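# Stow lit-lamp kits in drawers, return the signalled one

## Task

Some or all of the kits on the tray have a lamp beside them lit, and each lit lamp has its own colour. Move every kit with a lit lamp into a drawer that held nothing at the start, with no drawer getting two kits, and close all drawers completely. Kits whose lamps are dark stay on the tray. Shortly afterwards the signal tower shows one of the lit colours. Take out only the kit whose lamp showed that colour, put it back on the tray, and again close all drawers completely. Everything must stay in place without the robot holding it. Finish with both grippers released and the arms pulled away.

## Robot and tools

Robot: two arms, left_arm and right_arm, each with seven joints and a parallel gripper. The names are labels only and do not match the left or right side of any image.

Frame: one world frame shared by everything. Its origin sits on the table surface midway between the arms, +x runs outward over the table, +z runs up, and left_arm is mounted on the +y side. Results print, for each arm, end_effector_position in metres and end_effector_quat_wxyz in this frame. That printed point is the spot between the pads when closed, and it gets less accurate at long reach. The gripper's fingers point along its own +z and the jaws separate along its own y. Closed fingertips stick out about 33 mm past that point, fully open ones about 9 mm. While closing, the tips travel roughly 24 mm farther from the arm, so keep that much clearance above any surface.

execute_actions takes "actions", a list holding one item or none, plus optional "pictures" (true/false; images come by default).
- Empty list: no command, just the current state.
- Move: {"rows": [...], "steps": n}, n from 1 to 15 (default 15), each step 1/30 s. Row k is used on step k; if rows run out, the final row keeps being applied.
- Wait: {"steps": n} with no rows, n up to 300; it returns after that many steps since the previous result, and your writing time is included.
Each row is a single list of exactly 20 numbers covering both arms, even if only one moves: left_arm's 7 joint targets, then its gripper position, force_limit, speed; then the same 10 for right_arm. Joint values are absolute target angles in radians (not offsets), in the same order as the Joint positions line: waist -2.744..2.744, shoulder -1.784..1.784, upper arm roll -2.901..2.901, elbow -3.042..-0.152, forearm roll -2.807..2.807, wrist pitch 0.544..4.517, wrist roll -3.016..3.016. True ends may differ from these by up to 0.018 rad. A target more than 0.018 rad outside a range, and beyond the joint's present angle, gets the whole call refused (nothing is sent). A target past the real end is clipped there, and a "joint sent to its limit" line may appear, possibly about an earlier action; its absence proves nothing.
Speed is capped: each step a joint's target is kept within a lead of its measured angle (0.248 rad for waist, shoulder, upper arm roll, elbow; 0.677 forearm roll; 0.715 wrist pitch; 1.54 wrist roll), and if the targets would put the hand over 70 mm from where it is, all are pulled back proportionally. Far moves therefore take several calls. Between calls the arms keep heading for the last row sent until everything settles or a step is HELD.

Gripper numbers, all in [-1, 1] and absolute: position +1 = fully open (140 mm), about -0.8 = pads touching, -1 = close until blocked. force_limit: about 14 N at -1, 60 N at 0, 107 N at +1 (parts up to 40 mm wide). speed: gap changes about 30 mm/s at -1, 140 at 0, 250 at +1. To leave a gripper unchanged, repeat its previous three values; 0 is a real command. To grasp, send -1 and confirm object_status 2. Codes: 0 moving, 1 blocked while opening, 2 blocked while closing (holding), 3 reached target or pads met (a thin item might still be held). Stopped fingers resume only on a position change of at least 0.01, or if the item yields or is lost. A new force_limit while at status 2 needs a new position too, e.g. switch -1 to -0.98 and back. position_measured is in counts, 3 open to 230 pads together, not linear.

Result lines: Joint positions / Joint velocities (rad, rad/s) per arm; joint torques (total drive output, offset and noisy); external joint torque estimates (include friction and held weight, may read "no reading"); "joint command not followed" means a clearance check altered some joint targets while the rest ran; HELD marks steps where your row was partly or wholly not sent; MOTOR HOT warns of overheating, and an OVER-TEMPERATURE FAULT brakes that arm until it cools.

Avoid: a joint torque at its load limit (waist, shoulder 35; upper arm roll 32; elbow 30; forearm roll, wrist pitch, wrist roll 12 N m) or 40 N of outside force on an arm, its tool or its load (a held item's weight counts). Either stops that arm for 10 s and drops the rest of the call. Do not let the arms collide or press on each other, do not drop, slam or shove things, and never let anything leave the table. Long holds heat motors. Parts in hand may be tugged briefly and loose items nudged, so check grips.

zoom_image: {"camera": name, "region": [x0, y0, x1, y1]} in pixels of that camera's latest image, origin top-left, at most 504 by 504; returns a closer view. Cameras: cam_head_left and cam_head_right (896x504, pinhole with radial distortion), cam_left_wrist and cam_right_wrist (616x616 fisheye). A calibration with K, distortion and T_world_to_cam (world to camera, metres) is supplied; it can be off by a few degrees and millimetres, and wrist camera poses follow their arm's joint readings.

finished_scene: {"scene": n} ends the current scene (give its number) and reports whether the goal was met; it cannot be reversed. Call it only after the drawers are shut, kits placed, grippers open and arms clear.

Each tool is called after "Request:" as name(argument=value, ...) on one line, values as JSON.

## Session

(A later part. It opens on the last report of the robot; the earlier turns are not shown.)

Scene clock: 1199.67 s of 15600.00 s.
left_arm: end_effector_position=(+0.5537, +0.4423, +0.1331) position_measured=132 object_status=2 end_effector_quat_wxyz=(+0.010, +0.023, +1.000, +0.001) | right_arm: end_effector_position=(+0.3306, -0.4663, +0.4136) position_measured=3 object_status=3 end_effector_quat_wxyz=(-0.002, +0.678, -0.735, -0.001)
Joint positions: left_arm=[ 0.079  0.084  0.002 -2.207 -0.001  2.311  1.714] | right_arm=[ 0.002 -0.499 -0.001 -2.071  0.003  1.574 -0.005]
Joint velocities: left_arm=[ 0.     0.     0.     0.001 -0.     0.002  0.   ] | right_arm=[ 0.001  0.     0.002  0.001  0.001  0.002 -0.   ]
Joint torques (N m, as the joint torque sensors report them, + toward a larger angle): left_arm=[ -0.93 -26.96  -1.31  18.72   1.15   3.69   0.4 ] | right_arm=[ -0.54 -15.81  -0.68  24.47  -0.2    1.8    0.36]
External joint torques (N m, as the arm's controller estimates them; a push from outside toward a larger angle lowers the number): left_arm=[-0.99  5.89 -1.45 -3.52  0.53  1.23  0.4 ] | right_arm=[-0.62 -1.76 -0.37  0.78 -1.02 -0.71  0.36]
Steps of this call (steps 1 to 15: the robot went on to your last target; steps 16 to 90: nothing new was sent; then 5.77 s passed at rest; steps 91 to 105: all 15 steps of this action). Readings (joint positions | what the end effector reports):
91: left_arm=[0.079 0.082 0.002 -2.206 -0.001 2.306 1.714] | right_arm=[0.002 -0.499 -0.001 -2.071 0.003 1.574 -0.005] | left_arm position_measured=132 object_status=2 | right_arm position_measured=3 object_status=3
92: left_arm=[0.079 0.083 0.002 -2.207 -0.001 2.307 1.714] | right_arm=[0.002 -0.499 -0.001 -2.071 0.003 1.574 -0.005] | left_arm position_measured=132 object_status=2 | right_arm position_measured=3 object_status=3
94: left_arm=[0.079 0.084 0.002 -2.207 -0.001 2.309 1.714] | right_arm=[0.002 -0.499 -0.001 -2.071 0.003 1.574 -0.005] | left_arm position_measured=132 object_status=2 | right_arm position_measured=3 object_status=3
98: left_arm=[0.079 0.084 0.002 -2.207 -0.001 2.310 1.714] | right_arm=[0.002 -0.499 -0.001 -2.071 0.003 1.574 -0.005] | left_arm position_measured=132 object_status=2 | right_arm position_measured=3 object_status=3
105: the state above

Request:
execute_actions(actions=[{"rows":[[0.077,0.083,0,-2.207,0,2.31,1.72,0.15,-0.3,-0.5,0,-0.5,0,-2.07,0,1.571,0,1,0,0],[0.077,0.083,0,-2.207,0,2.31,1.72,0.15,-0.3,-0.5,0,-0.5,0,-2.07,0,1.571,0,1,0,0],[0.077,0.083,0,-2.207,0,2.31,1.72,0.15,-0.3,-0.5,0,-0.5,0,-2.07,0,1.571,0,1,0,0],[0.077,0.083,0,-2.207,0,2.31,1.72,0.15,-0.3,-0.5,0,-0.5,0,-2.07,0,1.571,0,1,0,0],[0.077,0.083,0,-2.207,0,2.31,1.72,0.15,-0.3,-0.5,0,-0.5,0,-2.07,0,1.571,0,1,0,0],[0.077,0.083,0,-2.207,0,2.31,1.72,0.15,-0.3,-0.5,0,-0.5,0,-2.07,0,1.571,0,1,0,0],[0.077,0.075,0,-2.2,0,2.26,1.72,0.15,-0.3,-0.5,0,-0.5,0,-2.07,0,1.571,0,1,0,0],[0.077,0.065,0,-2.192,0,2.23,1.72,0.15,-0.3,-0.5,0,-0.5,0,-2.07,0,1.571,0,1,0,0],[0.077,0.055,0,-2.184,0,2.2,1.72,0.15,-0.3,-0.5,0,-0.5,0,-2.07,0,1.571,0,1,0,0],[0.077,0.04,0,-2.17,0,2.17,1.72,0.15,-0.3,-0.5,0,-0.5,0,-2.07,0,1.571,0,1,0,0],[0.077,0.025,0,-2.155,0,2.14,1.72,0.15,-0.3,-0.5,0,-0.5,0,-2.07,0,1.571,0,1,0,0],[0.077,0.01,0,-2.14,0,2.11,1.72,0.15,-0.3,-0.5,0,-0.5,0,-2.07,0,1.571,0,1,0,0],[0.077,-0.005,0,-2.125,0,2.09,1.72,0.15,-0.3,-0.5,0,-0.5,0,-2.07,0,1.571,0,1,0,0],[0.077,-0.024,0,-2.11,0,2.09,1.72,0.15,-0.3,-0.5,0,-0.5,0,-2.07,0,1.571,0,1,0,0]],"steps":15}], pictures=false)

Request:
execute_actions(actions=[{"rows":[[0.077,-0.024,0,-2.11,0,2.09,1.72,0.15,-0.3,-0.5,0,-0.5,0,-2.07,0,1.571,0,1,0,0],[0.077,-0.024,0,-2.11,0,2.09,1.72,0.15,-0.3,-0.5,0,-0.5,0,-2.07,0,1.571,0,1,0,0],[0.077,-0.024,0,-2.11,0,2.09,1.72,0.15,-0.3,-0.5,0,-0.5,0,-2.07,0,1.571,0,1,0,0],[0.077,-0.024,0,-2.11,0,2.09,1.72,0.15,-0.3,-0.5,0,-0.5,0,-2.07,0,1.571,0,1,0,0],[0.217,-0.508,0,-2.923,0,2.957,1.9,-0.3,-0.3,0,0,-0.5,0,-2.07,0,1.571,0,1,0,0]],"steps":15}], pictures=false)

Request:
execute_actions(actions=[{"steps":45}])

Scene clock: 1233.87 s of 15600.00 s.
left_arm: end_effector_position=(+0.5554, +0.4423, +0.1971) position_measured=110 object_status=3 end_effector_quat_wxyz=(+0.013, +0.024, +1.000, +0.001) | right_arm: end_effector_position=(+0.3306, -0.4663, +0.4136) position_measured=3 object_status=3 end_effector_quat_wxyz=(-0.002, +0.678, -0.735, -0.001)
Joint positions: left_arm=[ 0.079  0.002  0.002 -2.132 -0.001  2.16   1.714] | right_arm=[ 0.002 -0.499 -0.001 -2.071  0.003  1.574 -0.005]
Joint velocities: left_arm=[-0.001 -0.434 -0.001  0.365  0.001 -0.367 -0.   ] | right_arm=[ 0.     0.001 -0.001 -0.    -0.     0.     0.   ]
Joint torques (N m, as the joint torque sensors report them, + toward a larger angle): left_arm=[ -1.3  -25.45  -1.6   18.7    1.16   1.29   0.44] | right_arm=[ -0.59 -15.48  -0.8   24.42  -0.15   1.86   0.36]
External joint torques (N m, as the arm's controller estimates them; a push from outside toward a larger angle lowers the number): left_arm=[-1.16 -1.28 -1.47  0.24  0.5  -0.52  0.44] | right_arm=[-0.59 -1.59 -0.38  0.83 -0.96 -0.64  0.36]
Steps of this call (steps 1 to 15: the robot went on to your last target; steps 16 to 90: nothing new was sent; then 30.70 s passed at rest; steps 91 to 105: all 15 steps of this action). Readings (joint positions | what the end effector reports):
91: left_arm=[0.079 0.083 0.002 -2.207 -0.001 2.312 1.714] | right_arm=[0.002 -0.499 -0.001 -2.071 0.003 1.574 -0.005] | left_arm position_measured=132 object_status=0 | right_arm position_measured=3 object_status=3
92: left_arm=[0.079 0.083 0.002 -2.207 -0.001 2.312 1.714] | right_arm=[0.002 -0.499 -0.001 -2.071 0.003 1.574 -0.005] | left_arm position_measured=132 object_status=0 | right_arm position_measured=3 object_status=3
94: left_arm=[0.079 0.083 0.002 -2.207 -0.001 2.312 1.714] | right_arm=[0.002 -0.499 -0.001 -2.071 0.003 1.574 -0.005] | left_arm position_measured=119 object_status=0 | right_arm position_measured=3 object_status=3
98: left_arm=[0.079 0.080 0.002 -2.204 -0.001 2.291 1.714] | right_arm=[0.002 -0.499 -0.001 -2.071 0.003 1.574 -0.005] | left_arm position_measured=110 object_status=0 | right_arm position_measured=3 object_status=3
105: the state above

Scene clock: 1234.37 s of 15600.00 s.
left_arm: end_effector_position=(+0.5497, +0.5074, +0.2946) position_measured=167 object_status=0 end_effector_quat_wxyz=(+0.268, +0.006, +0.961, +0.060) | right_arm: end_effector_position=(+0.3306, -0.4663, +0.4136) position_measured=3 object_status=3 end_effector_quat_wxyz=(-0.002, +0.678, -0.735, -0.001)
Joint positions: left_arm=[ 0.2   -0.438 -0.001 -2.573 -0.001  2.692  1.797] | right_arm=[ 0.002 -0.499 -0.001 -2.071  0.003  1.574 -0.005]
Joint velocities: left_arm=[ 0.242 -1.311  0.04  -2.06   0.001  1.629  0.32 ] | right_arm=[ 0.001  0.    -0.    -0.001 -0.001 -0.    -0.002]
Joint torques (N m, as the joint torque sensors report them, + toward a larger angle): left_arm=[-1.56  7.83 -1.99 19.32  1.12  3.    0.42] | right_arm=[ -0.6  -15.78  -1.15  24.51  -0.24   1.89   0.39]
External joint torques (N m, as the arm's controller estimates them; a push from outside toward a larger angle lowers the number): left_arm=[ 1.48 -0.51  1.65 -2.17  0.31  1.06  0.45] | right_arm=[-0.67 -1.9  -0.83  0.94 -1.05 -0.6   0.39]
Steps of this call (steps 1 to 15: all 15 steps of this action). Readings (joint positions | what the end effector reports):
1: left_arm=[0.079 -0.010 0.002 -2.122 -0.001 2.149 1.714] | right_arm=[0.002 -0.499 -0.001 -2.071 0.003 1.574 -0.005] | left_arm position_measured=110 object_status=3 | right_arm position_measured=3 object_status=3
2: left_arm=[0.079 -0.019 0.002 -2.115 -0.001 2.140 1.714] | right_arm=[0.002 -0.499 -0.001 -2.071 0.003 1.574 -0.005] | left_arm position_measured=110 object_status=3 | right_arm position_measured=3 object_status=3
4: left_arm=[0.079 -0.027 0.002 -2.108 -0.001 2.127 1.714] | right_arm=[0.002 -0.499 -0.001 -2.071 0.003 1.574 -0.005] | left_arm position_measured=110 object_status=3 | right_arm position_measured=3 object_status=3
8: left_arm=[0.124 -0.128 -0.004 -2.226 -0.001 2.307 1.737] | right_arm=[0.002 -0.499 -0.001 -2.071 0.003 1.574 -0.005] | left_arm position_measured=131 object_status=0 | right_arm position_measured=3 object_status=3
15: the state above

Scene clock: 1235.87 s of 15600.00 s.
left_arm: end_effector_position=(+0.4718, +0.4983, +0.1884) position_measured=167 object_status=3 end_effector_quat_wxyz=(+0.256, +0.044, +0.963, +0.072) | right_arm: end_effector_position=(+0.3306, -0.4663, +0.4136) position_measured=3 object_status=3 end_effector_quat_wxyz=(-0.002, +0.678, -0.735, -0.001)
Joint positions: left_arm=[ 0.214 -0.506  0.001 -2.922 -0.001  2.953  1.893] | right_arm=[ 0.002 -0.499 -0.001 -2.071  0.003  1.574 -0.005]
Joint velocities: left_arm=[-0.    -0.001  0.001  0.    -0.001 -0.001  0.003] | right_arm=[ 0.    -0.001 -0.     0.002 -0.001 -0.     0.   ]
Joint torques (N m, as the joint torque sensors report them, + toward a larger angle): left_arm=[  0.79 -13.04   0.01  20.22   0.97   4.05   0.45] | right_arm=[ -0.82 -16.02  -0.71  24.46  -0.16   1.91   0.39]
External joint torques (N m, as the arm's controller estimates them; a push from outside toward a larger angle lowers the number): left_arm=[ 0.79 -1.16  0.48 -1.58  0.41  0.73  0.46] | right_arm=[-0.77 -1.98 -0.21  0.76 -0.97 -0.6   0.39]
Steps of this call (steps 1 to 45: the robot went on to your last target). Readings (joint positions | what the end effector reports):
1: left_arm=[0.206 -0.473 0.000 -2.644 -0.001 2.743 1.807] | right_arm=[0.002 -0.499 -0.001 -2.071 0.003 1.574 -0.005] | left_arm position_measured=167 object_status=0 | right_arm position_measured=3 object_status=3
2: left_arm=[0.210 -0.489 0.001 -2.706 -0.001 2.774 1.814] | right_arm=[0.002 -0.499 -0.001 -2.071 0.003 1.574 -0.005] | left_arm position_measured=167 object_status=0 | right_arm position_measured=3 object_status=3
4: left_arm=[0.212 -0.498 0.001 -2.815 -0.001 2.826 1.828] | right_arm=[0.002 -0.499 -0.001 -2.071 0.003 1.574 -0.005] | left_arm position_measured=167 object_status=3 | right_arm position_measured=3 object_status=3
8: left_arm=[0.214 -0.499 0.001 -2.913 -0.001 2.889 1.851] | right_arm=[0.002 -0.499 -0.001 -2.071 0.003 1.574 -0.005] | left_arm position_measured=167 object_status=3 | right_arm position_measured=3 object_status=3
45: the state above
All arms were judged still, so your last target was given up. Only a new action makes them travel on or press farther. Fingers that are still opening or closing keep moving.
camera_calibration (this result's frames):
cam_left_wrist: T_world_to_cam=[[0.212943, 0.958882, 0.187619, -0.605447], [0.563864, -0.277422, 0.777878, -0.261224], [0.797943, -0.0598521, -0.599754, -0.043042], [0, 0, 0, 1]] pos_world=[0.310565, 0.505507, 0.290979]
cam_right_wrist: T_world_to_cam=[[-0.996605, 0.0810648, 0.0143522, 0.358451], [0.0801749, 0.916122, 0.3928, 0.229582], [0.0186939, 0.392618, -0.919512, 0.733406], [0, 0, 0, 1]] pos_world=[0.325118, -0.527331, 0.579051]

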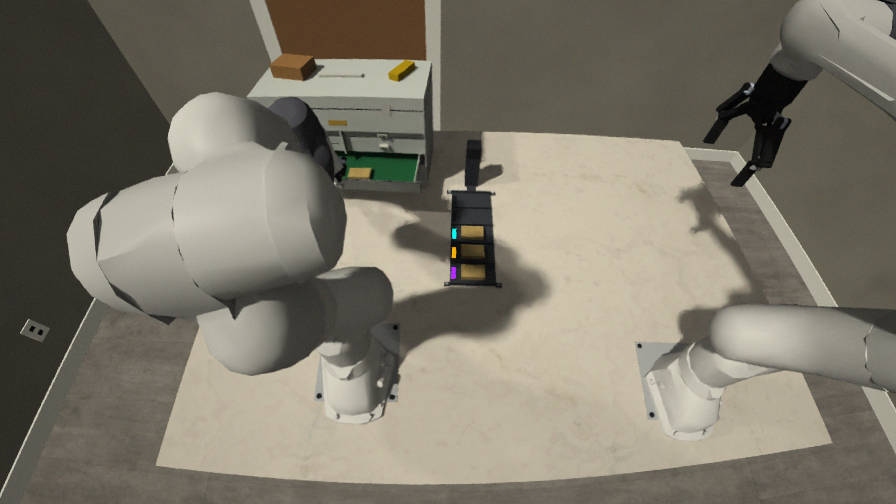

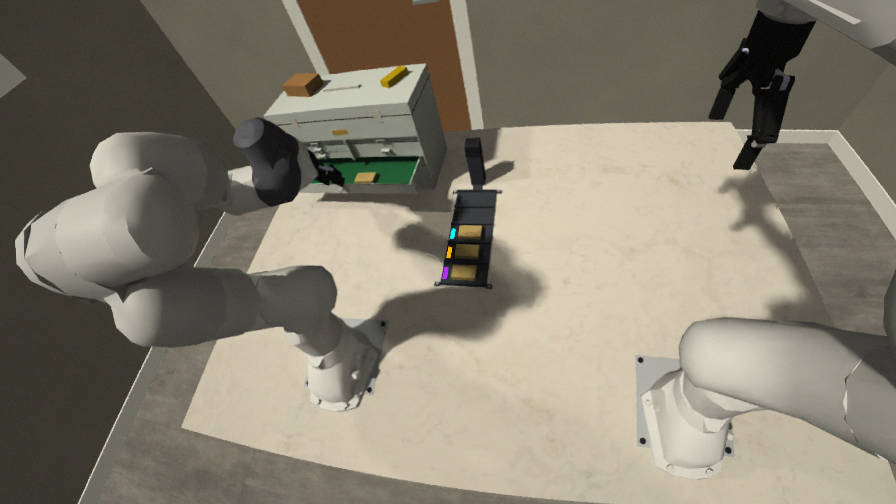

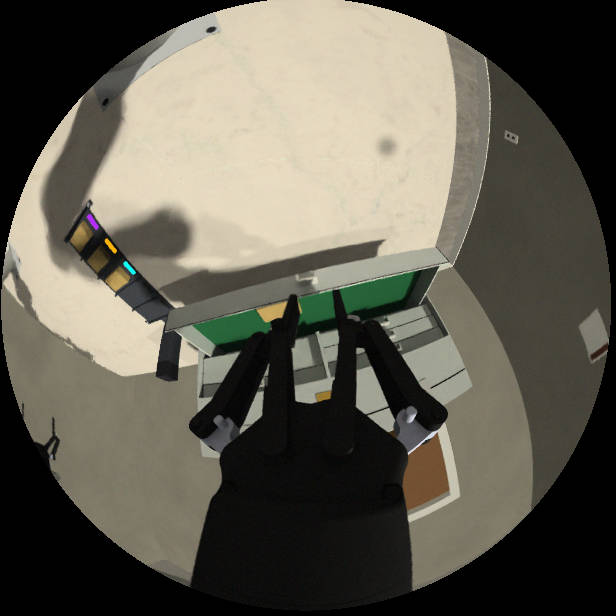

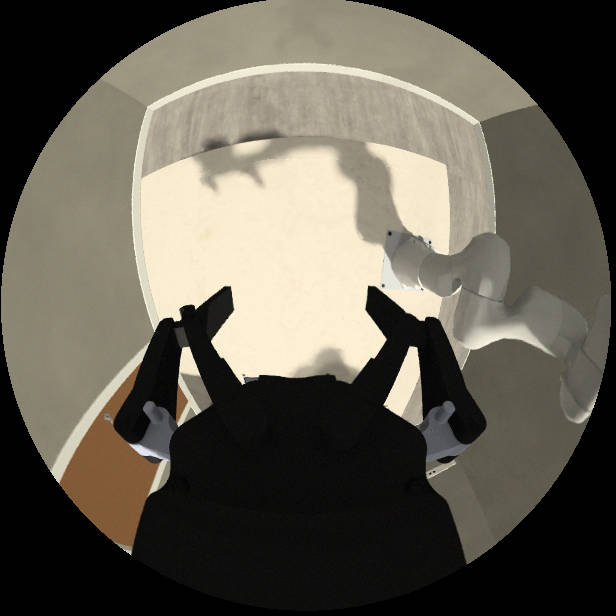

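Request:
execute_actions(actions=[{"rows":[[0.217,-0.49,0,-2.935,0,2.98,1.9,-0.2,-0.3,0,0,-0.5,0,-2.07,0,1.571,0,1,0,0],[0.217,-0.47,0,-2.945,0,3.0,1.9,-0.2,-0.3,0,0,-0.5,0,-2.07,0,1.571,0,1,0,0],[0.217,-0.45,0,-2.955,0,3.03,1.9,-0.2,-0.3,0,0,-0.5,0,-2.07,0,1.571,0,1,0,0],[0.217,-0.43,0,-2.963,0,3.06,1.9,-0.2,-0.3,0,0,-0.5,0,-2.07,0,1.571,0,1,0,0],[0.217,-0.41,0,-2.97,0,3.09,1.9,-0.2,-0.3,0,0,-0.5,0,-2.07,0,1.571,0,1,0,0],[0.217,-0.39,0,-2.976,0,3.12,1.9,-0.2,-0.3,0,0,-0.5,0,-2.07,0,1.571,0,1,0,0],[0.217,-0.37,0,-2.982,0,3.15,1.9,-0.2,-0.3,0,0,-0.5,0,-2.07,0,1.571,0,1,0,0],[0.217,-0.35,0,-2.987,0,3.18,1.9,-0.2,-0.3,0,0,-0.5,0,-2.07,0,1.571,0,1,0,0],[0.217,-0.325,0,-2.992,0,3.21,1.9,-0.2,-0.3,0,0,-0.5,0,-2.07,0,1.571,0,1,0,0]],"steps":15}], pictures=false)

Request:
execute_actions(actions=[{"steps":15}])

Scene clock: 1258.80 s of 15600.00 s.
left_arm: end_effector_position=(+0.4554, +0.4947, +0.1198) position_measured=154 object_status=3 end_effector_quat_wxyz=(+0.241, +0.045, +0.967, +0.068) | right_arm: end_effector_position=(+0.3306, -0.4663, +0.4136) position_measured=3 object_status=3 end_effector_quat_wxyz=(-0.002, +0.678, -0.735, -0.001)
Joint positions: left_arm=[ 0.214 -0.328  0.001 -2.992 -0.001  3.17   1.893] | right_arm=[ 0.002 -0.499 -0.001 -2.071  0.003  1.574 -0.005]
Joint velocities: left_arm=[ 0.001  0.019  0.    -0.     0.001  0.216 -0.   ] | right_arm=[-0.001 -0.     0.001  0.001 -0.002 -0.    -0.001]
Joint torques (N m, as the joint torque sensors report them, + toward a larger angle): left_arm=[  0.35 -13.78  -0.13  17.75   0.77   4.05   0.37] | right_arm=[ -0.75 -15.71  -0.99  24.42  -0.17   1.9    0.39]
External joint torques (N m, as the arm's controller estimates them; a push from outside toward a larger angle lowers the number): left_arm=[ 0.33  1.09  0.15 -0.66  0.39  0.78  0.37] | right_arm=[-0.76 -1.7  -0.61  0.75 -0.98 -0.6   0.4 ]
Steps of this call (steps 1 to 90: nothing new was sent; then 19.43 s passed at rest; steps 91 to 105: all 15 steps of this action). Readings (joint positions | what the end effector reports):
91: left_arm=[0.214 -0.504 0.001 -2.923 -0.001 2.957 1.893] | right_arm=[0.002 -0.499 -0.001 -2.071 0.003 1.574 -0.005] | left_arm position_measured=167 object_status=0 | right_arm position_measured=3 object_status=3
92: left_arm=[0.214 -0.497 0.001 -2.927 -0.001 2.965 1.893] | right_arm=[0.002 -0.499 -0.001 -2.071 0.003 1.574 -0.005] | left_arm position_measured=161 object_status=0 | right_arm position_measured=3 object_status=3
94: left_arm=[0.214 -0.470 0.001 -2.941 -0.001 2.991 1.893] | right_arm=[0.002 -0.499 -0.001 -2.071 0.003 1.574 -0.005] | left_arm position_measured=154 object_status=0 | right_arm position_measured=3 object_status=3
98: left_arm=[0.214 -0.393 0.001 -2.972 -0.001 3.070 1.893] | right_arm=[0.002 -0.499 -0.001 -2.071 0.003 1.574 -0.005] | left_arm position_measured=154 object_status=0 | right_arm position_measured=3 object_status=3
105: the state above

Scene clock: 1259.30 s of 15600.00 s.
left_arm: end_effector_position=(+0.4629, +0.4964, +0.1273) position_measured=154 object_status=3 end_effector_quat_wxyz=(+0.256, +0.044, +0.963, +0.072) | right_arm: end_effector_position=(+0.3306, -0.4663, +0.4136) position_measured=3 object_status=3 end_effector_quat_wxyz=(-0.002, +0.678, -0.735, -0.001)
Joint positions: left_arm=[ 0.214 -0.327  0.001 -2.992 -0.001  3.204  1.893] | right_arm=[ 0.002 -0.499 -0.001 -2.071  0.003  1.574 -0.005]
Joint velocities: left_arm=[-0.     0.001  0.    -0.    -0.     0.012 -0.001] | right_arm=[ 0.001 -0.002 -0.     0.002 -0.001 -0.    -0.002]
Joint torques (N m, as the joint torque sensors report them, + toward a larger angle): left_arm=[  1.16 -12.68  -0.14  18.     0.73   4.16   0.47] | right_arm=[ -0.79 -15.37  -0.85  24.14  -0.2    1.87   0.37]
External joint torques (N m, as the arm's controller estimates them; a push from outside toward a larger angle lowers the number): left_arm=[ 1.17  1.85  0.19 -0.26  0.34  0.84  0.47] | right_arm=[-0.78 -1.21 -0.4   0.41 -1.   -0.64  0.37]
Steps of this call (steps 1 to 15: the robot went on to your last target). Readings (joint positions | what the end effector reports):
1: left_arm=[0.214 -0.328 0.001 -2.992 -0.001 3.177 1.893] | right_arm=[0.002 -0.499 -0.001 -2.071 0.003 1.574 -0.005] | left_arm position_measured=154 object_status=3 | right_arm position_measured=3 object_status=3
2: left_arm=[0.214 -0.328 0.001 -2.992 -0.001 3.182 1.893] | right_arm=[0.002 -0.499 -0.001 -2.071 0.003 1.574 -0.005] | left_arm position_measured=154 object_status=3 | right_arm position_measured=3 object_status=3
4: left_arm=[0.214 -0.327 0.001 -2.992 -0.001 3.190 1.893] | right_arm=[0.002 -0.499 -0.001 -2.071 0.003 1.574 -0.005] | left_arm position_measured=154 object_status=3 | right_arm position_measured=3 object_status=3
8: left_arm=[0.214 -0.327 0.001 -2.992 -0.001 3.199 1.893] | right_arm=[0.002 -0.499 -0.001 -2.071 0.003 1.574 -0.005] | left_arm position_measured=154 object_status=3 | right_arm position_measured=3 object_status=3
15: the state above
camera_calibration (this result's frames):
cam_left_wrist: T_world_to_cam=[[0.212993, 0.958567, 0.189164, -0.590322], [0.562366, -0.278596, 0.778543, -0.208035], [0.798986, -0.0594445, -0.598404, -0.0735759], [0, 0, 0, 1]] pos_world=[0.301512, 0.503532, 0.229604]
cam_right_wrist: T_world_to_cam=[[-0.996605, 0.0810648, 0.0143522, 0.358451], [0.080175, 0.916122, 0.3928, 0.229582], [0.0186939, 0.392618, -0.919512, 0.733406], [0, 0, 0, 1]] pos_world=[0.325118, -0.527331, 0.579051]

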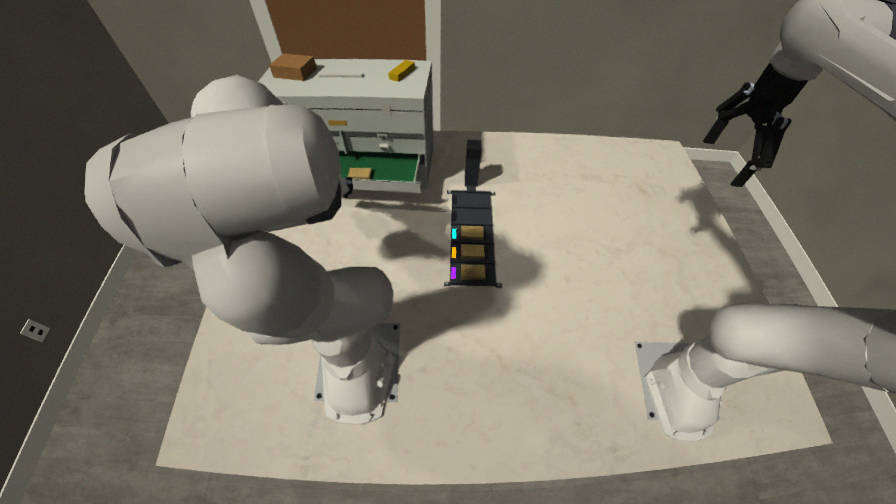

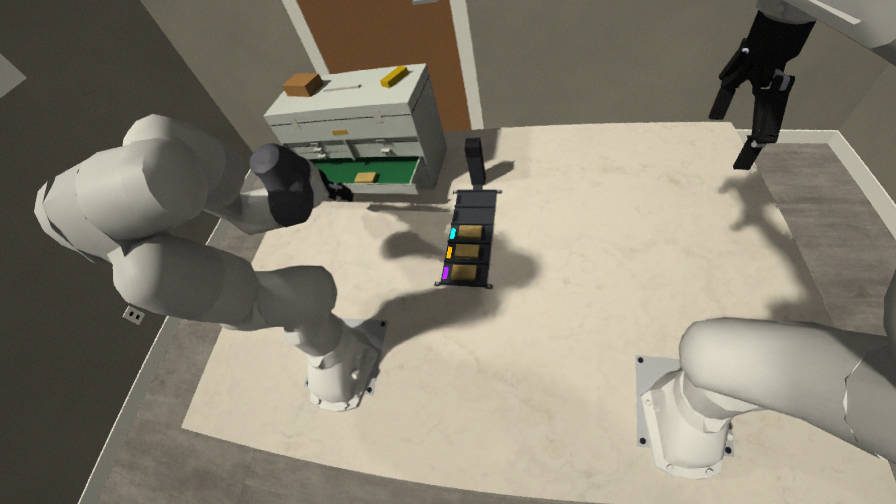

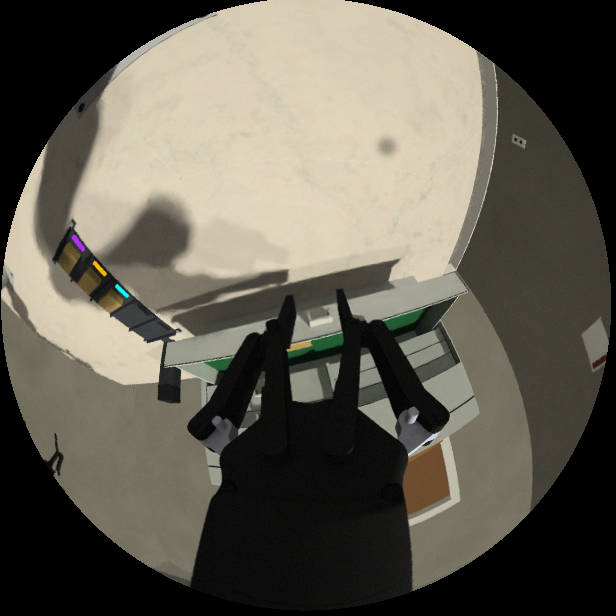

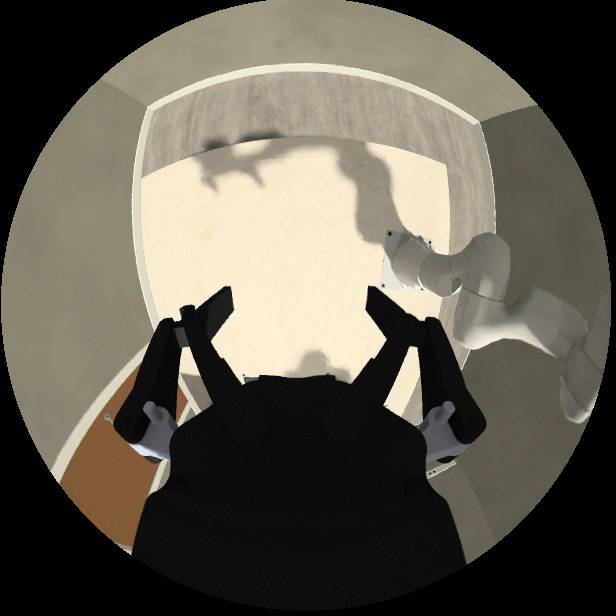

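Request:
execute_actions(actions=[{"rows":[[0.214,-0.31,0,-2.978,0,3.212,1.9,-0.2,-0.3,0,0,-0.5,0,-2.07,0,1.571,0,1,0,0],[0.211,-0.295,0,-2.964,0,3.212,1.898,-0.2,-0.3,0,0,-0.5,0,-2.07,0,1.571,0,1,0,0],[0.208,-0.28,0,-2.95,0,3.213,1.895,-0.2,-0.3,0,0,-0.5,0,-2.07,0,1.571,0,1,0,0],[0.205,-0.265,0,-2.935,0,3.214,1.89,-0.2,-0.3,0,0,-0.5,0,-2.07,0,1.571,0,1,0,0],[0.2025,-0.251,0,-2.92,0,3.214,1.885,-0.2,-0.3,0,0,-0.5,0,-2.07,0,1.571,0,1,0,0],[0.2,-0.237,0,-2.905,0,3.213,1.88,-0.2,-0.3,0,0,-0.5,0,-2.07,0,1.571,0,1,0,0],[0.1975,-0.222,0,-2.89,0,3.212,1.875,-0.2,-0.3,0,0,-0.5,0,-2.07,0,1.571,0,1,0,0],[0.195,-0.208,0,-2.876,0,3.211,1.87,-0.2,-0.3,0,0,-0.5,0,-2.07,0,1.571,0,1,0,0],[0.1925,-0.194,0,-2.861,0,3.21,1.865,-0.2,-0.3,0,0,-0.5,0,-2.07,0,1.571,0,1,0,0],[0.19,-0.18,0,-2.846,0,3.207,1.86,-0.2,-0.3,0,0,-0.5,0,-2.07,0,1.571,0,1,0,0],[0.1875,-0.167,0,-2.831,0,3.205,1.855,-0.2,-0.3,0,0,-0.5,0,-2.07,0,1.571,0,1,0,0],[0.185,-0.154,0,-2.816,0,3.203,1.85,-0.2,-0.3,0,0,-0.5,0,-2.07,0,1.571,0,1,0,0],[0.183,-0.14,0,-2.801,0,3.2,1.85,-0.2,-0.3,0,0,-0.5,0,-2.07,0,1.571,0,1,0,0],[0.18,-0.127,0,-2.786,0,3.197,1.845,-0.2,-0.3,0,0,-0.5,0,-2.07,0,1.571,0,1,0,0],[0.178,-0.114,0,-2.771,0,3.194,1.845,-0.2,-0.3,0,0,-0.5,0,-2.07,0,1.571,0,1,0,0]],"steps":15}], pictures=false)

Request:
execute_actions(actions=[{"rows":[[0.176,-0.101,0,-2.756,0,3.19,1.84,-0.2,-0.3,0,0,-0.5,0,-2.07,0,1.571,0,1,0,0],[0.174,-0.089,0,-2.74,0,3.186,1.84,-0.2,-0.3,0,0,-0.5,0,-2.07,0,1.571,0,1,0,0],[0.172,-0.076,0,-2.725,0,3.183,1.835,-0.2,-0.3,0,0,-0.5,0,-2.07,0,1.571,0,1,0,0],[0.17,-0.064,0,-2.71,0,3.18,1.83,-0.2,-0.3,0,0,-0.5,0,-2.07,0,1.571,0,1,0,0],[0.168,-0.052,0,-2.694,0,3.175,1.83,-0.2,-0.3,0,0,-0.5,0,-2.07,0,1.571,0,1,0,0],[0.166,-0.039,0,-2.678,0,3.17,1.825,-0.2,-0.3,0,0,-0.5,0,-2.07,0,1.571,0,1,0,0],[0.164,-0.027,0,-2.663,0,3.165,1.825,-0.2,-0.3,0,0,-0.5,0,-2.07,0,1.571,0,1,0,0],[0.162,-0.015,0,-2.647,0,3.16,1.825,-0.2,-0.3,0,0,-0.5,0,-2.07,0,1.571,0,1,0,0],[0.16,-0.003,0,-2.632,0,3.157,1.825,-0.2,-0.3,0,0,-0.5,0,-2.07,0,1.571,0,1,0,0],[0.158,0.009,0,-2.616,0,3.154,1.825,-0.2,-0.3,0,0,-0.5,0,-2.07,0,1.571,0,1,0,0],[0.156,0.019,0,-2.603,0,3.152,1.825,-0.2,-0.3,0,0,-0.5,0,-2.07,0,1.571,0,1,0,0],[0.155,0.028,0,-2.592,0,3.152,1.825,-0.2,-0.3,0,0,-0.5,0,-2.07,0,1.571,0,1,0,0],[0.154,0.035,0,-2.583,0,3.15,1.825,-0.2,-0.3,0,0,-0.5,0,-2.07,0,1.571,0,1,0,0],[0.153,0.041,0,-2.575,0,3.15,1.825,-0.2,-0.3,0,0,-0.5,0,-2.07,0,1.571,0,1,0,0],[0.152,0.045,0,-2.57,0,3.15,1.825,-0.2,-0.3,0,0,-0.5,0,-2.07,0,1.571,0,1,0,0]],"steps":15}], pictures=false)

Request:
execute_actions(actions=[{"rows":[[0.152,0.048,0,-2.566,0,3.149,1.825,-0.2,-0.3,0,0,-0.5,0,-2.07,0,1.571,0,1,0,0],[0.151,0.051,0,-2.562,0,3.148,1.825,-0.2,-0.3,0,0,-0.5,0,-2.07,0,1.571,0,1,0,0],[0.151,0.054,0,-2.558,0,3.147,1.825,-0.2,-0.3,0,0,-0.5,0,-2.07,0,1.571,0,1,0,0],[0.15,0.057,0,-2.554,0,3.146,1.825,-0.2,-0.3,0,0,-0.5,0,-2.07,0,1.571,0,1,0,0],[0.15,0.06,0,-2.55,0,3.145,1.825,-0.2,-0.3,0,0,-0.5,0,-2.07,0,1.571,0,1,0,0]],"steps":15}])

Scene clock: 1305.50 s of 15600.00 s.
left_arm: end_effector_position=(+0.5237, +0.4957, +0.1251) position_measured=154 object_status=3 end_effector_quat_wxyz=(+0.256, +0.049, +0.963, +0.066) | right_arm: end_effector_position=(+0.3306, -0.4663, +0.4136) position_measured=3 object_status=3 end_effector_quat_wxyz=(-0.002, +0.678, -0.735, -0.001)
Joint positions: left_arm=[ 0.186 -0.143  0.001 -2.808 -0.001  3.2    1.875] | right_arm=[ 0.002 -0.499 -0.001 -2.071  0.003  1.574 -0.005]
Joint velocities: left_arm=[-0.068  0.381  0.     0.422 -0.    -0.045 -0.071] | right_arm=[-0.     0.001  0.    -0.001 -0.001  0.001 -0.001]
Joint torques (N m, as the joint torque sensors report them, + toward a larger angle): left_arm=[ -2.11 -22.49  -0.88  19.86   0.84   3.52  -0.25] | right_arm=[ -0.53 -15.85  -0.92  24.82  -0.19   1.81   0.36]
External joint torques (N m, as the arm's controller estimates them; a push from outside toward a larger angle lowers the number): left_arm=[-2.48  0.7  -0.8   3.57  0.47  0.39 -0.28] | right_arm=[-0.51 -1.97 -0.47  1.24 -0.99 -0.68  0.36]
Steps of this call (steps 1 to 15: the robot went on to your last target; steps 16 to 90: nothing new was sent; then 42.70 s passed at rest; steps 91 to 105: all 15 steps of this action). Readings (joint positions | what the end effector reports):
91: left_arm=[0.214 -0.324 0.001 -2.989 -0.001 3.206 1.893] | right_arm=[0.002 -0.499 -0.001 -2.071 0.003 1.574 -0.005] | left_arm position_measured=154 object_status=3 | right_arm position_measured=3 object_status=3
92: left_arm=[0.214 -0.316 0.001 -2.983 -0.001 3.206 1.893] | right_arm=[0.002 -0.499 -0.001 -2.071 0.003 1.574 -0.005] | left_arm position_measured=154 object_status=3 | right_arm position_measured=3 object_status=3
94: left_arm=[0.212 -0.294 0.001 -2.962 -0.001 3.207 1.893] | right_arm=[0.002 -0.499 -0.001 -2.071 0.003 1.574 -0.005] | left_arm position_measured=154 object_status=3 | right_arm position_measured=3 object_status=3
98: left_arm=[0.204 -0.239 0.001 -2.910 -0.001 3.207 1.891] | right_arm=[0.002 -0.499 -0.001 -2.071 0.003 1.574 -0.005] | left_arm position_measured=154 object_status=3 | right_arm position_measured=3 object_status=3
105: the state above

Scene clock: 1306.00 s of 15600.00 s.
left_arm: end_effector_position=(+0.5926, +0.4920, +0.1238) position_measured=154 object_status=3 end_effector_quat_wxyz=(+0.257, +0.048, +0.964, +0.058) | right_arm: end_effector_position=(+0.3306, -0.4663, +0.4136) position_measured=3 object_status=3 end_effector_quat_wxyz=(-0.002, +0.678, -0.735, -0.001)
Joint positions: left_arm=[ 0.157  0.031  0.001 -2.593 -0.001  3.156  1.843] | right_arm=[ 0.002 -0.499 -0.001 -2.071  0.003  1.574 -0.005]
Joint velocities: left_arm=[-0.033  0.191  0.     0.242 -0.001 -0.045 -0.032] | right_arm=[ 0.    -0.     0.    -0.001  0.    -0.    -0.001]
Joint torques (N m, as the joint torque sensors report them, + toward a larger angle): left_arm=[ -2.68 -28.62  -0.44  19.26   0.97   3.69  -0.39] | right_arm=[ -0.93 -15.53  -1.11  24.42  -0.21   1.89   0.43]
External joint torques (N m, as the arm's controller estimates them; a push from outside toward a larger angle lowers the number): left_arm=[-2.98  0.44 -0.7   1.61  0.61  0.45 -0.39] | right_arm=[-0.95 -1.53 -0.71  0.78 -1.02 -0.61  0.43]
Steps of this call (steps 1 to 15: all 15 steps of this action). Readings (joint positions | what the end effector reports):
1: left_arm=[0.184 -0.130 0.001 -2.793 -0.001 3.198 1.872] | right_arm=[0.002 -0.499 -0.001 -2.071 0.003 1.574 -0.005] | left_arm position_measured=154 object_status=3 | right_arm position_measured=3 object_status=3
2: left_arm=[0.182 -0.117 0.001 -2.777 -0.001 3.195 1.870] | right_arm=[0.002 -0.499 -0.001 -2.071 0.003 1.574 -0.005] | left_arm position_measured=154 object_status=3 | right_arm position_measured=3 object_status=3
4: left_arm=[0.177 -0.091 0.001 -2.747 -0.001 3.190 1.864] | right_arm=[0.002 -0.499 -0.001 -2.071 0.003 1.574 -0.005] | left_arm position_measured=154 object_status=3 | right_arm position_measured=3 object_status=3
8: left_arm=[0.169 -0.042 0.001 -2.685 -0.001 3.176 1.854] | right_arm=[0.002 -0.499 -0.001 -2.071 0.003 1.574 -0.005] | left_arm position_measured=154 object_status=3 | right_arm position_measured=3 object_status=3
15: the state above

Scene clock: 1306.50 s of 15600.00 s.
left_arm: end_effector_position=(+0.6033, +0.4914, +0.1234) position_measured=154 object_status=3 end_effector_quat_wxyz=(+0.255, +0.047, +0.964, +0.056) | right_arm: end_effector_position=(+0.3306, -0.4663, +0.4136) position_measured=3 object_status=3 end_effector_quat_wxyz=(-0.002, +0.678, -0.735, -0.001)
Joint positions: left_arm=[ 0.153  0.056  0.001 -2.557 -0.001  3.142  1.837] | right_arm=[ 0.002 -0.499 -0.001 -2.071  0.003  1.574 -0.005]
Joint velocities: left_arm=[-0.001  0.001 -0.001  0.002 -0.    -0.005 -0.003] | right_arm=[-0.001 -0.     0.002  0.001  0.001 -0.     0.001]
Joint torques (N m, as the joint torque sensors report them, + toward a larger angle): left_arm=[ -2.31 -26.41  -0.37  22.44   0.9    4.03  -0.48] | right_arm=[ -0.89 -15.62  -0.77  24.66  -0.19   1.86   0.41]
External joint torques (N m, as the arm's controller estimates them; a push from outside toward a larger angle lowers the number): left_arm=[-2.3   2.28 -0.41  3.46  0.48  0.74 -0.47] | right_arm=[-0.9  -1.6  -0.39  0.95 -1.   -0.66  0.41]
Steps of this call (steps 1 to 15: all 15 steps of this action). Readings (joint positions | what the end effector reports):
1: left_arm=[0.156 0.036 0.001 -2.585 -0.001 3.154 1.842] | right_arm=[0.002 -0.499 -0.001 -2.071 0.003 1.574 -0.005] | left_arm position_measured=154 object_status=3 | right_arm position_measured=3 object_status=3
2: left_arm=[0.155 0.041 0.001 -2.579 -0.001 3.153 1.842] | right_arm=[0.002 -0.499 -0.001 -2.071 0.003 1.574 -0.005] | left_arm position_measured=154 object_status=3 | right_arm position_measured=3 object_status=3
4: left_arm=[0.154 0.049 0.001 -2.569 -0.001 3.150 1.840] | right_arm=[0.002 -0.499 -0.001 -2.071 0.003 1.574 -0.005] | left_arm position_measured=154 object_status=3 | right_arm position_measured=3 object_status=3
8: left_arm=[0.153 0.056 0.001 -2.558 -0.001 3.146 1.838] | right_arm=[0.002 -0.499 -0.001 -2.071 0.003 1.574 -0.005] | left_arm position_measured=154 object_status=3 | right_arm position_measured=3 object_status=3
15: the state above
camera_calibration (this result's frames):
cam_left_wrist: T_world_to_cam=[[0.226121, 0.960916, 0.15972, -0.620111], [0.562159, -0.262636, 0.784219, -0.293751], [0.795517, -0.0875402, -0.599575, -0.172332], [0, 0, 0, 1]] pos_world=[0.442448, 0.503639, 0.226084]
cam_right_wrist: T_world_to_cam=[[-0.996605, 0.0810648, 0.0143521, 0.358451], [0.0801749, 0.916122, 0.3928, 0.229582], [0.018694, 0.392618, -0.919512, 0.733406], [0, 0, 0, 1]] pos_world=[0.325118, -0.527331, 0.579051]

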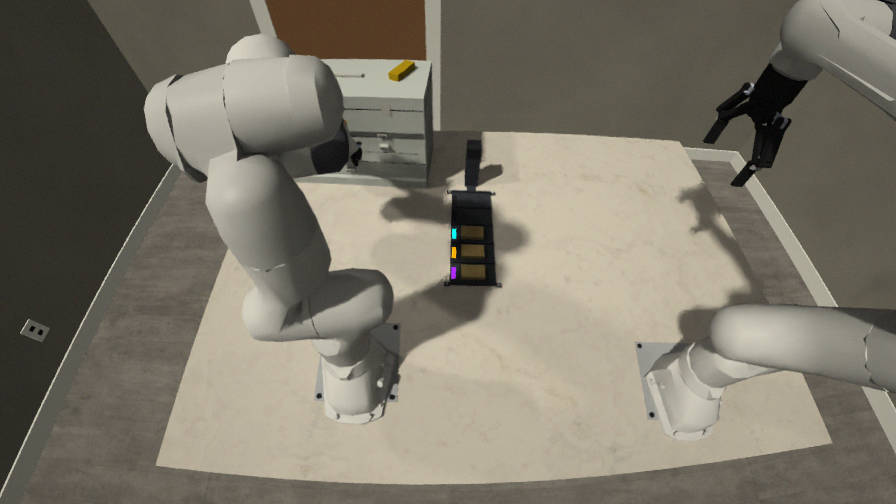

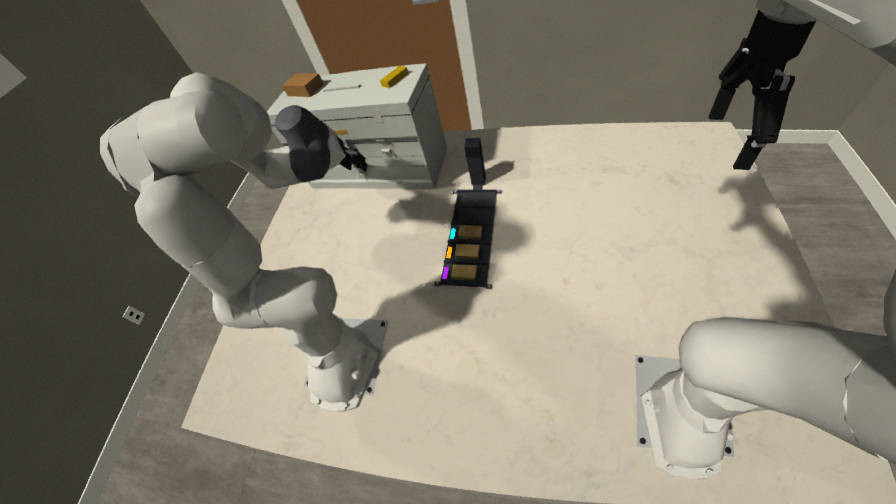

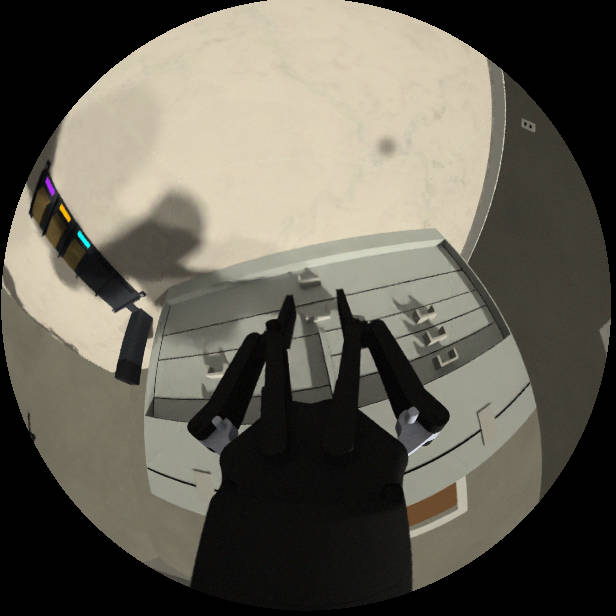

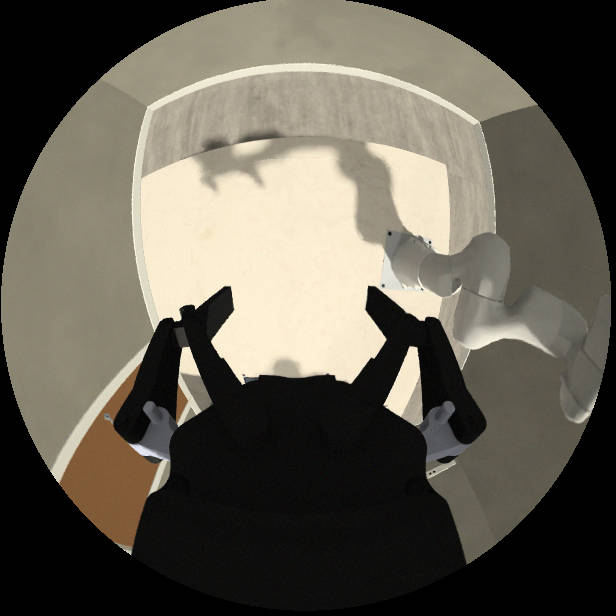

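A little more push.

Request:
execute_actions(actions=[{"rows":[[0.15,0.062,0,-2.545,0,3.15,1.825,-0.2,-0.3,0,0,-0.5,0,-2.07,0,1.571,0,1,0,0],[0.15,0.064,0,-2.54,0,3.15,1.825,-0.2,-0.3,0,0,-0.5,0,-2.07,0,1.571,0,1,0,0]],"steps":12}], pictures=false)

Scene clock: 1317.10 s of 15600.00 s.
left_arm: end_effector_position=(+0.6045, +0.4914, +0.1233) position_measured=154 object_status=3 end_effector_quat_wxyz=(+0.255, +0.047, +0.964, +0.056) | right_arm: end_effector_position=(+0.3306, -0.4663, +0.4136) position_measured=3 object_status=3 end_effector_quat_wxyz=(-0.002, +0.678, -0.735, -0.001)
Joint positions: left_arm=[ 0.153  0.059  0.001 -2.551 -0.001  3.138  1.836] | right_arm=[ 0.002 -0.499 -0.001 -2.071  0.003  1.574 -0.005]
Joint velocities: left_arm=[-0.     0.    -0.     0.002 -0.001 -0.001  0.001] | right_arm=[-0.002 -0.     0.001  0.001 -0.    -0.    -0.   ]
Joint torques (N m, as the joint torque sensors report them, + toward a larger angle): left_arm=[ -1.47 -25.31  -0.64  25.22   0.89   5.41  -0.5 ] | right_arm=[ -1.04 -15.81  -0.88  24.58  -0.21   1.86   0.44]
External joint torques (N m, as the arm's controller estimates them; a push from outside toward a larger angle lowers the number): left_arm=[-1.51  3.61 -0.73  6.13  0.47  2.09 -0.49] | right_arm=[-1.   -1.73 -0.42  0.9  -1.01 -0.64  0.44]
Steps of this call (steps 1 to 15: the robot went on to your last target; steps 16 to 90: nothing new was sent; then 7.20 s passed at rest; steps 91 to 102: all 12 steps of this action). Readings (joint positions | what the end effector reports):
91: left_arm=[0.153 0.057 0.001 -2.555 -0.001 3.141 1.836] | right_arm=[0.002 -0.499 -0.001 -2.071 0.003 1.574 -0.005] | left_arm position_measured=154 object_status=3 | right_arm position_measured=3 object_status=3
92: left_arm=[0.153 0.058 0.001 -2.554 -0.001 3.141 1.836] | right_arm=[0.002 -0.499 -0.001 -2.071 0.003 1.574 -0.005] | left_arm position_measured=154 object_status=3 | right_arm position_measured=3 object_status=3
94: left_arm=[0.153 0.059 0.001 -2.552 -0.001 3.140 1.836] | right_arm=[0.002 -0.499 -0.001 -2.071 0.003 1.574 -0.005] | left_arm position_measured=154 object_status=3 | right_arm position_measured=3 object_status=3
98: left_arm=[0.153 0.059 0.001 -2.552 -0.001 3.139 1.836] | right_arm=[0.002 -0.499 -0.001 -2.071 0.003 1.574 -0.005] | left_arm position_measured=154 object_status=3 | right_arm position_measured=3 object_status=3
102: the state above

Request:
execute_actions(actions=[{"rows":[[0.155,0.045,0,-2.57,0,3.15,1.83,-0.2,-0.3,0,0,-0.5,0,-2.07,0,1.571,0,1,0,0],[0.156,0.04,0,-2.585,0,3.16,1.83,-0.2,-0.3,0,0,-0.5,0,-2.07,0,1.571,0,1,0,0],[0.156,0.04,0,-2.6,0,3.18,1.83,-0.2,-0.3,0,0,-0.5,0,-2.07,0,1.571,0,1,0,0],[0.156,0.055,0,-2.6,0,3.2,1.83,-0.2,-0.3,0,0,-0.5,0,-2.07,0,1.571,0,1,0,0],[0.156,0.07,0,-2.6,0,3.22,1.83,-0.2,-0.3,0,0,-0.5,0,-2.07,0,1.571,0,1,0,0],[0.156,0.09,0,-2.6,0,3.24,1.83,-0.2,-0.3,0,0,-0.5,0,-2.07,0,1.571,0,1,0,0],[0.156,0.11,0,-2.6,0,3.26,1.83,-0.2,-0.3,0,0,-0.5,0,-2.07,0,1.571,0,1,0,0],[0.156,0.13,0,-2.6,0,3.28,1.83,-0.2,-0.3,0,0,-0.5,0,-2.07,0,1.571,0,1,0,0],[0.156,0.15,0,-2.6,0,3.3,1.83,-0.2,-0.3,0,0,-0.5,0,-2.07,0,1.571,0,1,0,0],[0.156,0.172,0,-2.599,0,3.315,1.83,-0.2,-0.3,0,0,-0.5,0,-2.07,0,1.571,0,1,0,0]],"steps":15}], pictures=false)

Request:
execute_actions(actions=[{"rows":[[0.156,0.172,0,-2.599,0,3.315,1.83,-0.2,-0.3,0,0,-0.5,0,-2.07,0,1.571,0,1,0,0],[0.156,0.172,0,-2.599,0,3.315,1.83,-0.2,-0.3,0,0,-0.5,0,-2.07,0,1.571,0,1,0,0],[0.156,0.172,0,-2.599,0,3.315,1.83,-0.2,-0.3,0,0,-0.5,0,-2.07,0,1.571,0,1,0,0],[0.155,0.177,0,-2.591,0,3.31,1.83,-0.2,-0.3,0,0,-0.5,0,-2.07,0,1.571,0,1,0,0],[0.154,0.182,0,-2.583,0,3.305,1.83,-0.2,-0.3,0,0,-0.5,0,-2.07,0,1.571,0,1,0,0],[0.153,0.187,0,-2.575,0,3.303,1.83,-0.2,-0.3,0,0,-0.5,0,-2.07,0,1.571,0,1,0,0],[0.152,0.192,0,-2.567,0,3.303,1.83,-0.2,-0.3,0,0,-0.5,0,-2.07,0,1.571,0,1,0,0]],"steps":15}])

Scene clock: 1355.20 s of 15600.00 s.
left_arm: end_effector_position=(+0.5851, +0.4885, +0.0678) position_measured=154 object_status=3 end_effector_quat_wxyz=(+0.247, +0.046, +0.966, +0.054) | right_arm: end_effector_position=(+0.3306, -0.4663, +0.4136) position_measured=3 object_status=3 end_effector_quat_wxyz=(-0.002, +0.678, -0.735, -0.001)
Joint positions: left_arm=[ 0.153  0.17   0.001 -2.601 -0.001  3.282  1.836] | right_arm=[ 0.002 -0.499 -0.001 -2.071  0.003  1.574 -0.005]
Joint velocities: left_arm=[ 0.002  0.038  0.001 -0.     0.001  0.163  0.   ] | right_arm=[ 0.    -0.001  0.001 -0.     0.001  0.    -0.001]
Joint torques (N m, as the joint torque sensors report them, + toward a larger angle): left_arm=[  0.79 -30.57   0.25  17.24   0.75   4.39  -0.17] | right_arm=[ -0.65 -15.49  -0.66  24.87  -0.2    1.89   0.38]
External joint torques (N m, as the arm's controller estimates them; a push from outside toward a larger angle lowers the number): left_arm=[ 0.67  1.32 -0.04 -0.55  0.47  0.9  -0.16] | right_arm=[-0.67 -1.37 -0.27  1.17 -1.   -0.61  0.38]
Steps of this call (steps 1 to 15: the robot went on to your last target; steps 16 to 90: nothing new was sent; then 34.60 s passed at rest; steps 91 to 105: all 15 steps of this action). Readings (joint positions | what the end effector reports):
91: left_arm=[0.153 0.056 0.001 -2.556 -0.001 3.139 1.836] | right_arm=[0.002 -0.499 -0.001 -2.071 0.003 1.574 -0.005] | left_arm position_measured=154 object_status=3 | right_arm position_measured=3 object_status=3
92: left_arm=[0.153 0.051 0.001 -2.563 -0.001 3.142 1.836] | right_arm=[0.002 -0.499 -0.001 -2.071 0.003 1.574 -0.005] | left_arm position_measured=154 object_status=3 | right_arm position_measured=3 object_status=3
94: left_arm=[0.153 0.047 0.001 -2.581 -0.001 3.157 1.836] | right_arm=[0.002 -0.499 -0.001 -2.071 0.003 1.574 -0.005] | left_arm position_measured=154 object_status=3 | right_arm position_measured=3 object_status=3
98: left_arm=[0.153 0.090 0.001 -2.593 -0.001 3.209 1.836] | right_arm=[0.002 -0.499 -0.001 -2.071 0.003 1.574 -0.005] | left_arm position_measured=154 object_status=3 | right_arm position_measured=3 object_status=3
105: the state above

Scene clock: 1355.70 s of 15600.00 s.
left_arm: end_effector_position=(+0.6013, +0.4913, +0.0746) position_measured=154 object_status=3 end_effector_quat_wxyz=(+0.261, +0.046, +0.963, +0.057) | right_arm: end_effector_position=(+0.3306, -0.4663, +0.4136) position_measured=3 object_status=3 end_effector_quat_wxyz=(-0.002, +0.678, -0.735, -0.001)
Joint positions: left_arm=[ 0.153  0.19   0.001 -2.569 -0.001  3.299  1.836] | right_arm=[ 0.002 -0.499 -0.001 -2.071  0.003  1.574 -0.005]
Joint velocities: left_arm=[ 0.     0.002  0.     0.001  0.     0.001 -0.001] | right_arm=[-0.001  0.     0.    -0.     0.001 -0.     0.   ]
Joint torques (N m, as the joint torque sensors report them, + toward a larger angle): left_arm=[ -0.49 -29.51  -0.16  17.08   0.71   4.04  -0.24] | right_arm=[ -0.73 -15.64  -0.51  24.47  -0.17   1.86   0.37]
External joint torques (N m, as the arm's controller estimates them; a push from outside toward a larger angle lowers the number): left_arm=[-0.47  1.3  -0.32  0.43  0.4   0.72 -0.23] | right_arm=[-0.7  -1.72 -0.05  0.86 -0.97 -0.64  0.37]
Steps of this call (steps 1 to 15: all 15 steps of this action). Readings (joint positions | what the end effector reports):
1: left_arm=[0.153 0.171 0.001 -2.601 -0.001 3.287 1.836] | right_arm=[0.002 -0.499 -0.001 -2.071 0.003 1.574 -0.005] | left_arm position_measured=154 object_status=3 | right_arm position_measured=3 object_status=3
2: left_arm=[0.153 0.171 0.001 -2.601 -0.001 3.291 1.836] | right_arm=[0.002 -0.499 -0.001 -2.071 0.003 1.574 -0.005] | left_arm position_measured=154 object_status=3 | right_arm position_measured=3 object_status=3
4: left_arm=[0.153 0.172 0.001 -2.599 -0.001 3.297 1.836] | right_arm=[0.002 -0.499 -0.001 -2.071 0.003 1.574 -0.005] | left_arm position_measured=154 object_status=3 | right_arm position_measured=3 object_status=3
8: left_arm=[0.153 0.184 0.001 -2.578 -0.001 3.298 1.836] | right_arm=[0.002 -0.499 -0.001 -2.071 0.003 1.574 -0.005] | left_arm position_measured=154 object_status=3 | right_arm position_measured=3 object_status=3
15: the state above
camera_calibration (this result's frames):
cam_left_wrist: T_world_to_cam=[[0.223141, 0.960951, 0.16365, -0.610288], [0.553927, -0.263145, 0.789886, -0.2496], [0.802105, -0.0856058, -0.591015, -0.205597], [0, 0, 0, 1]] pos_world=[0.439351, 0.503175, 0.175519]
cam_right_wrist: T_world_to_cam=[[-0.996605, 0.0810648, 0.0143522, 0.358451], [0.0801749, 0.916122, 0.3928, 0.229582], [0.0186939, 0.392618, -0.919512, 0.733406], [0, 0, 0, 1]] pos_world=[0.325118, -0.527331, 0.579051]

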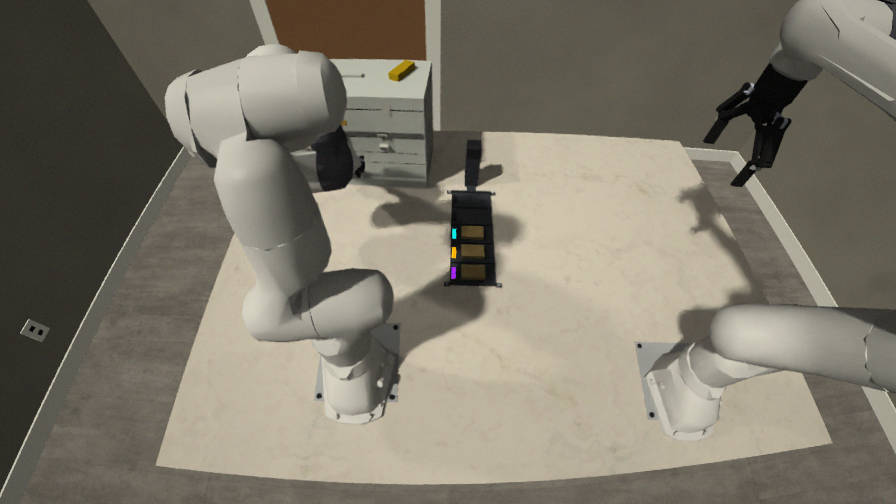

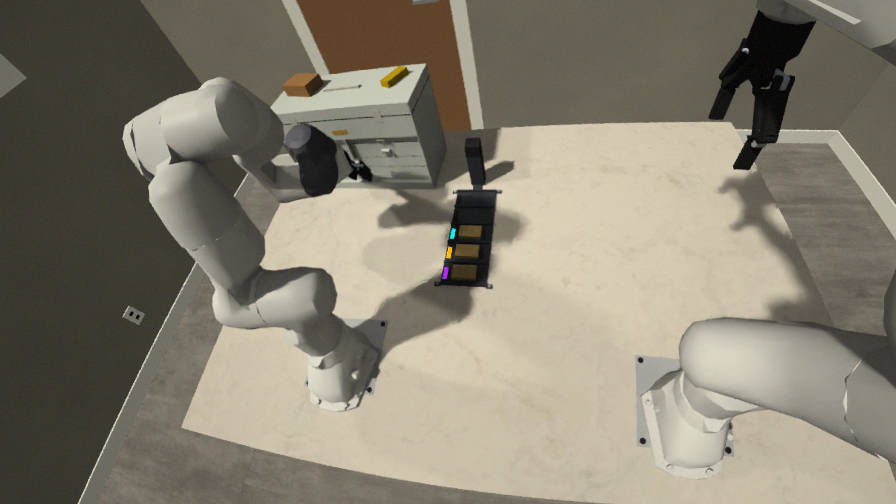

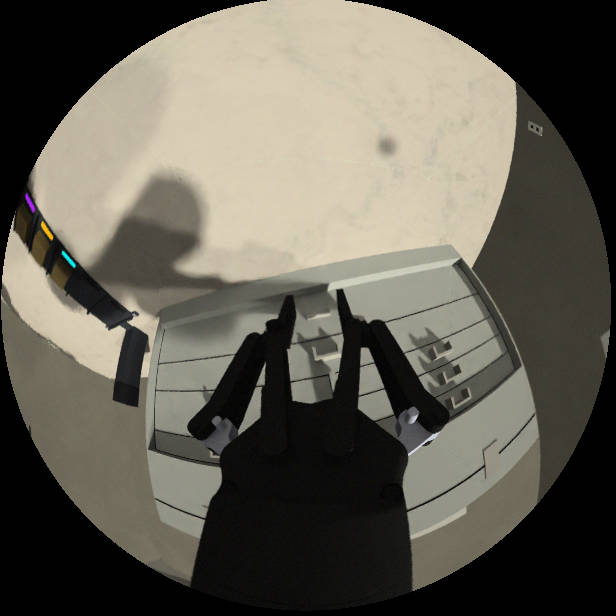

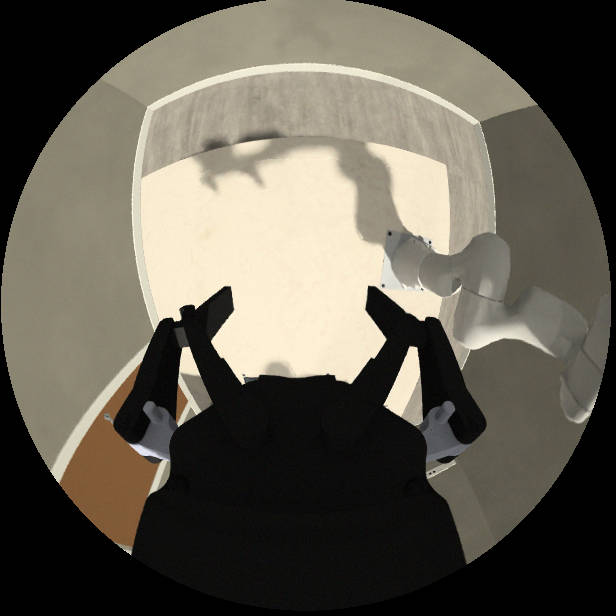

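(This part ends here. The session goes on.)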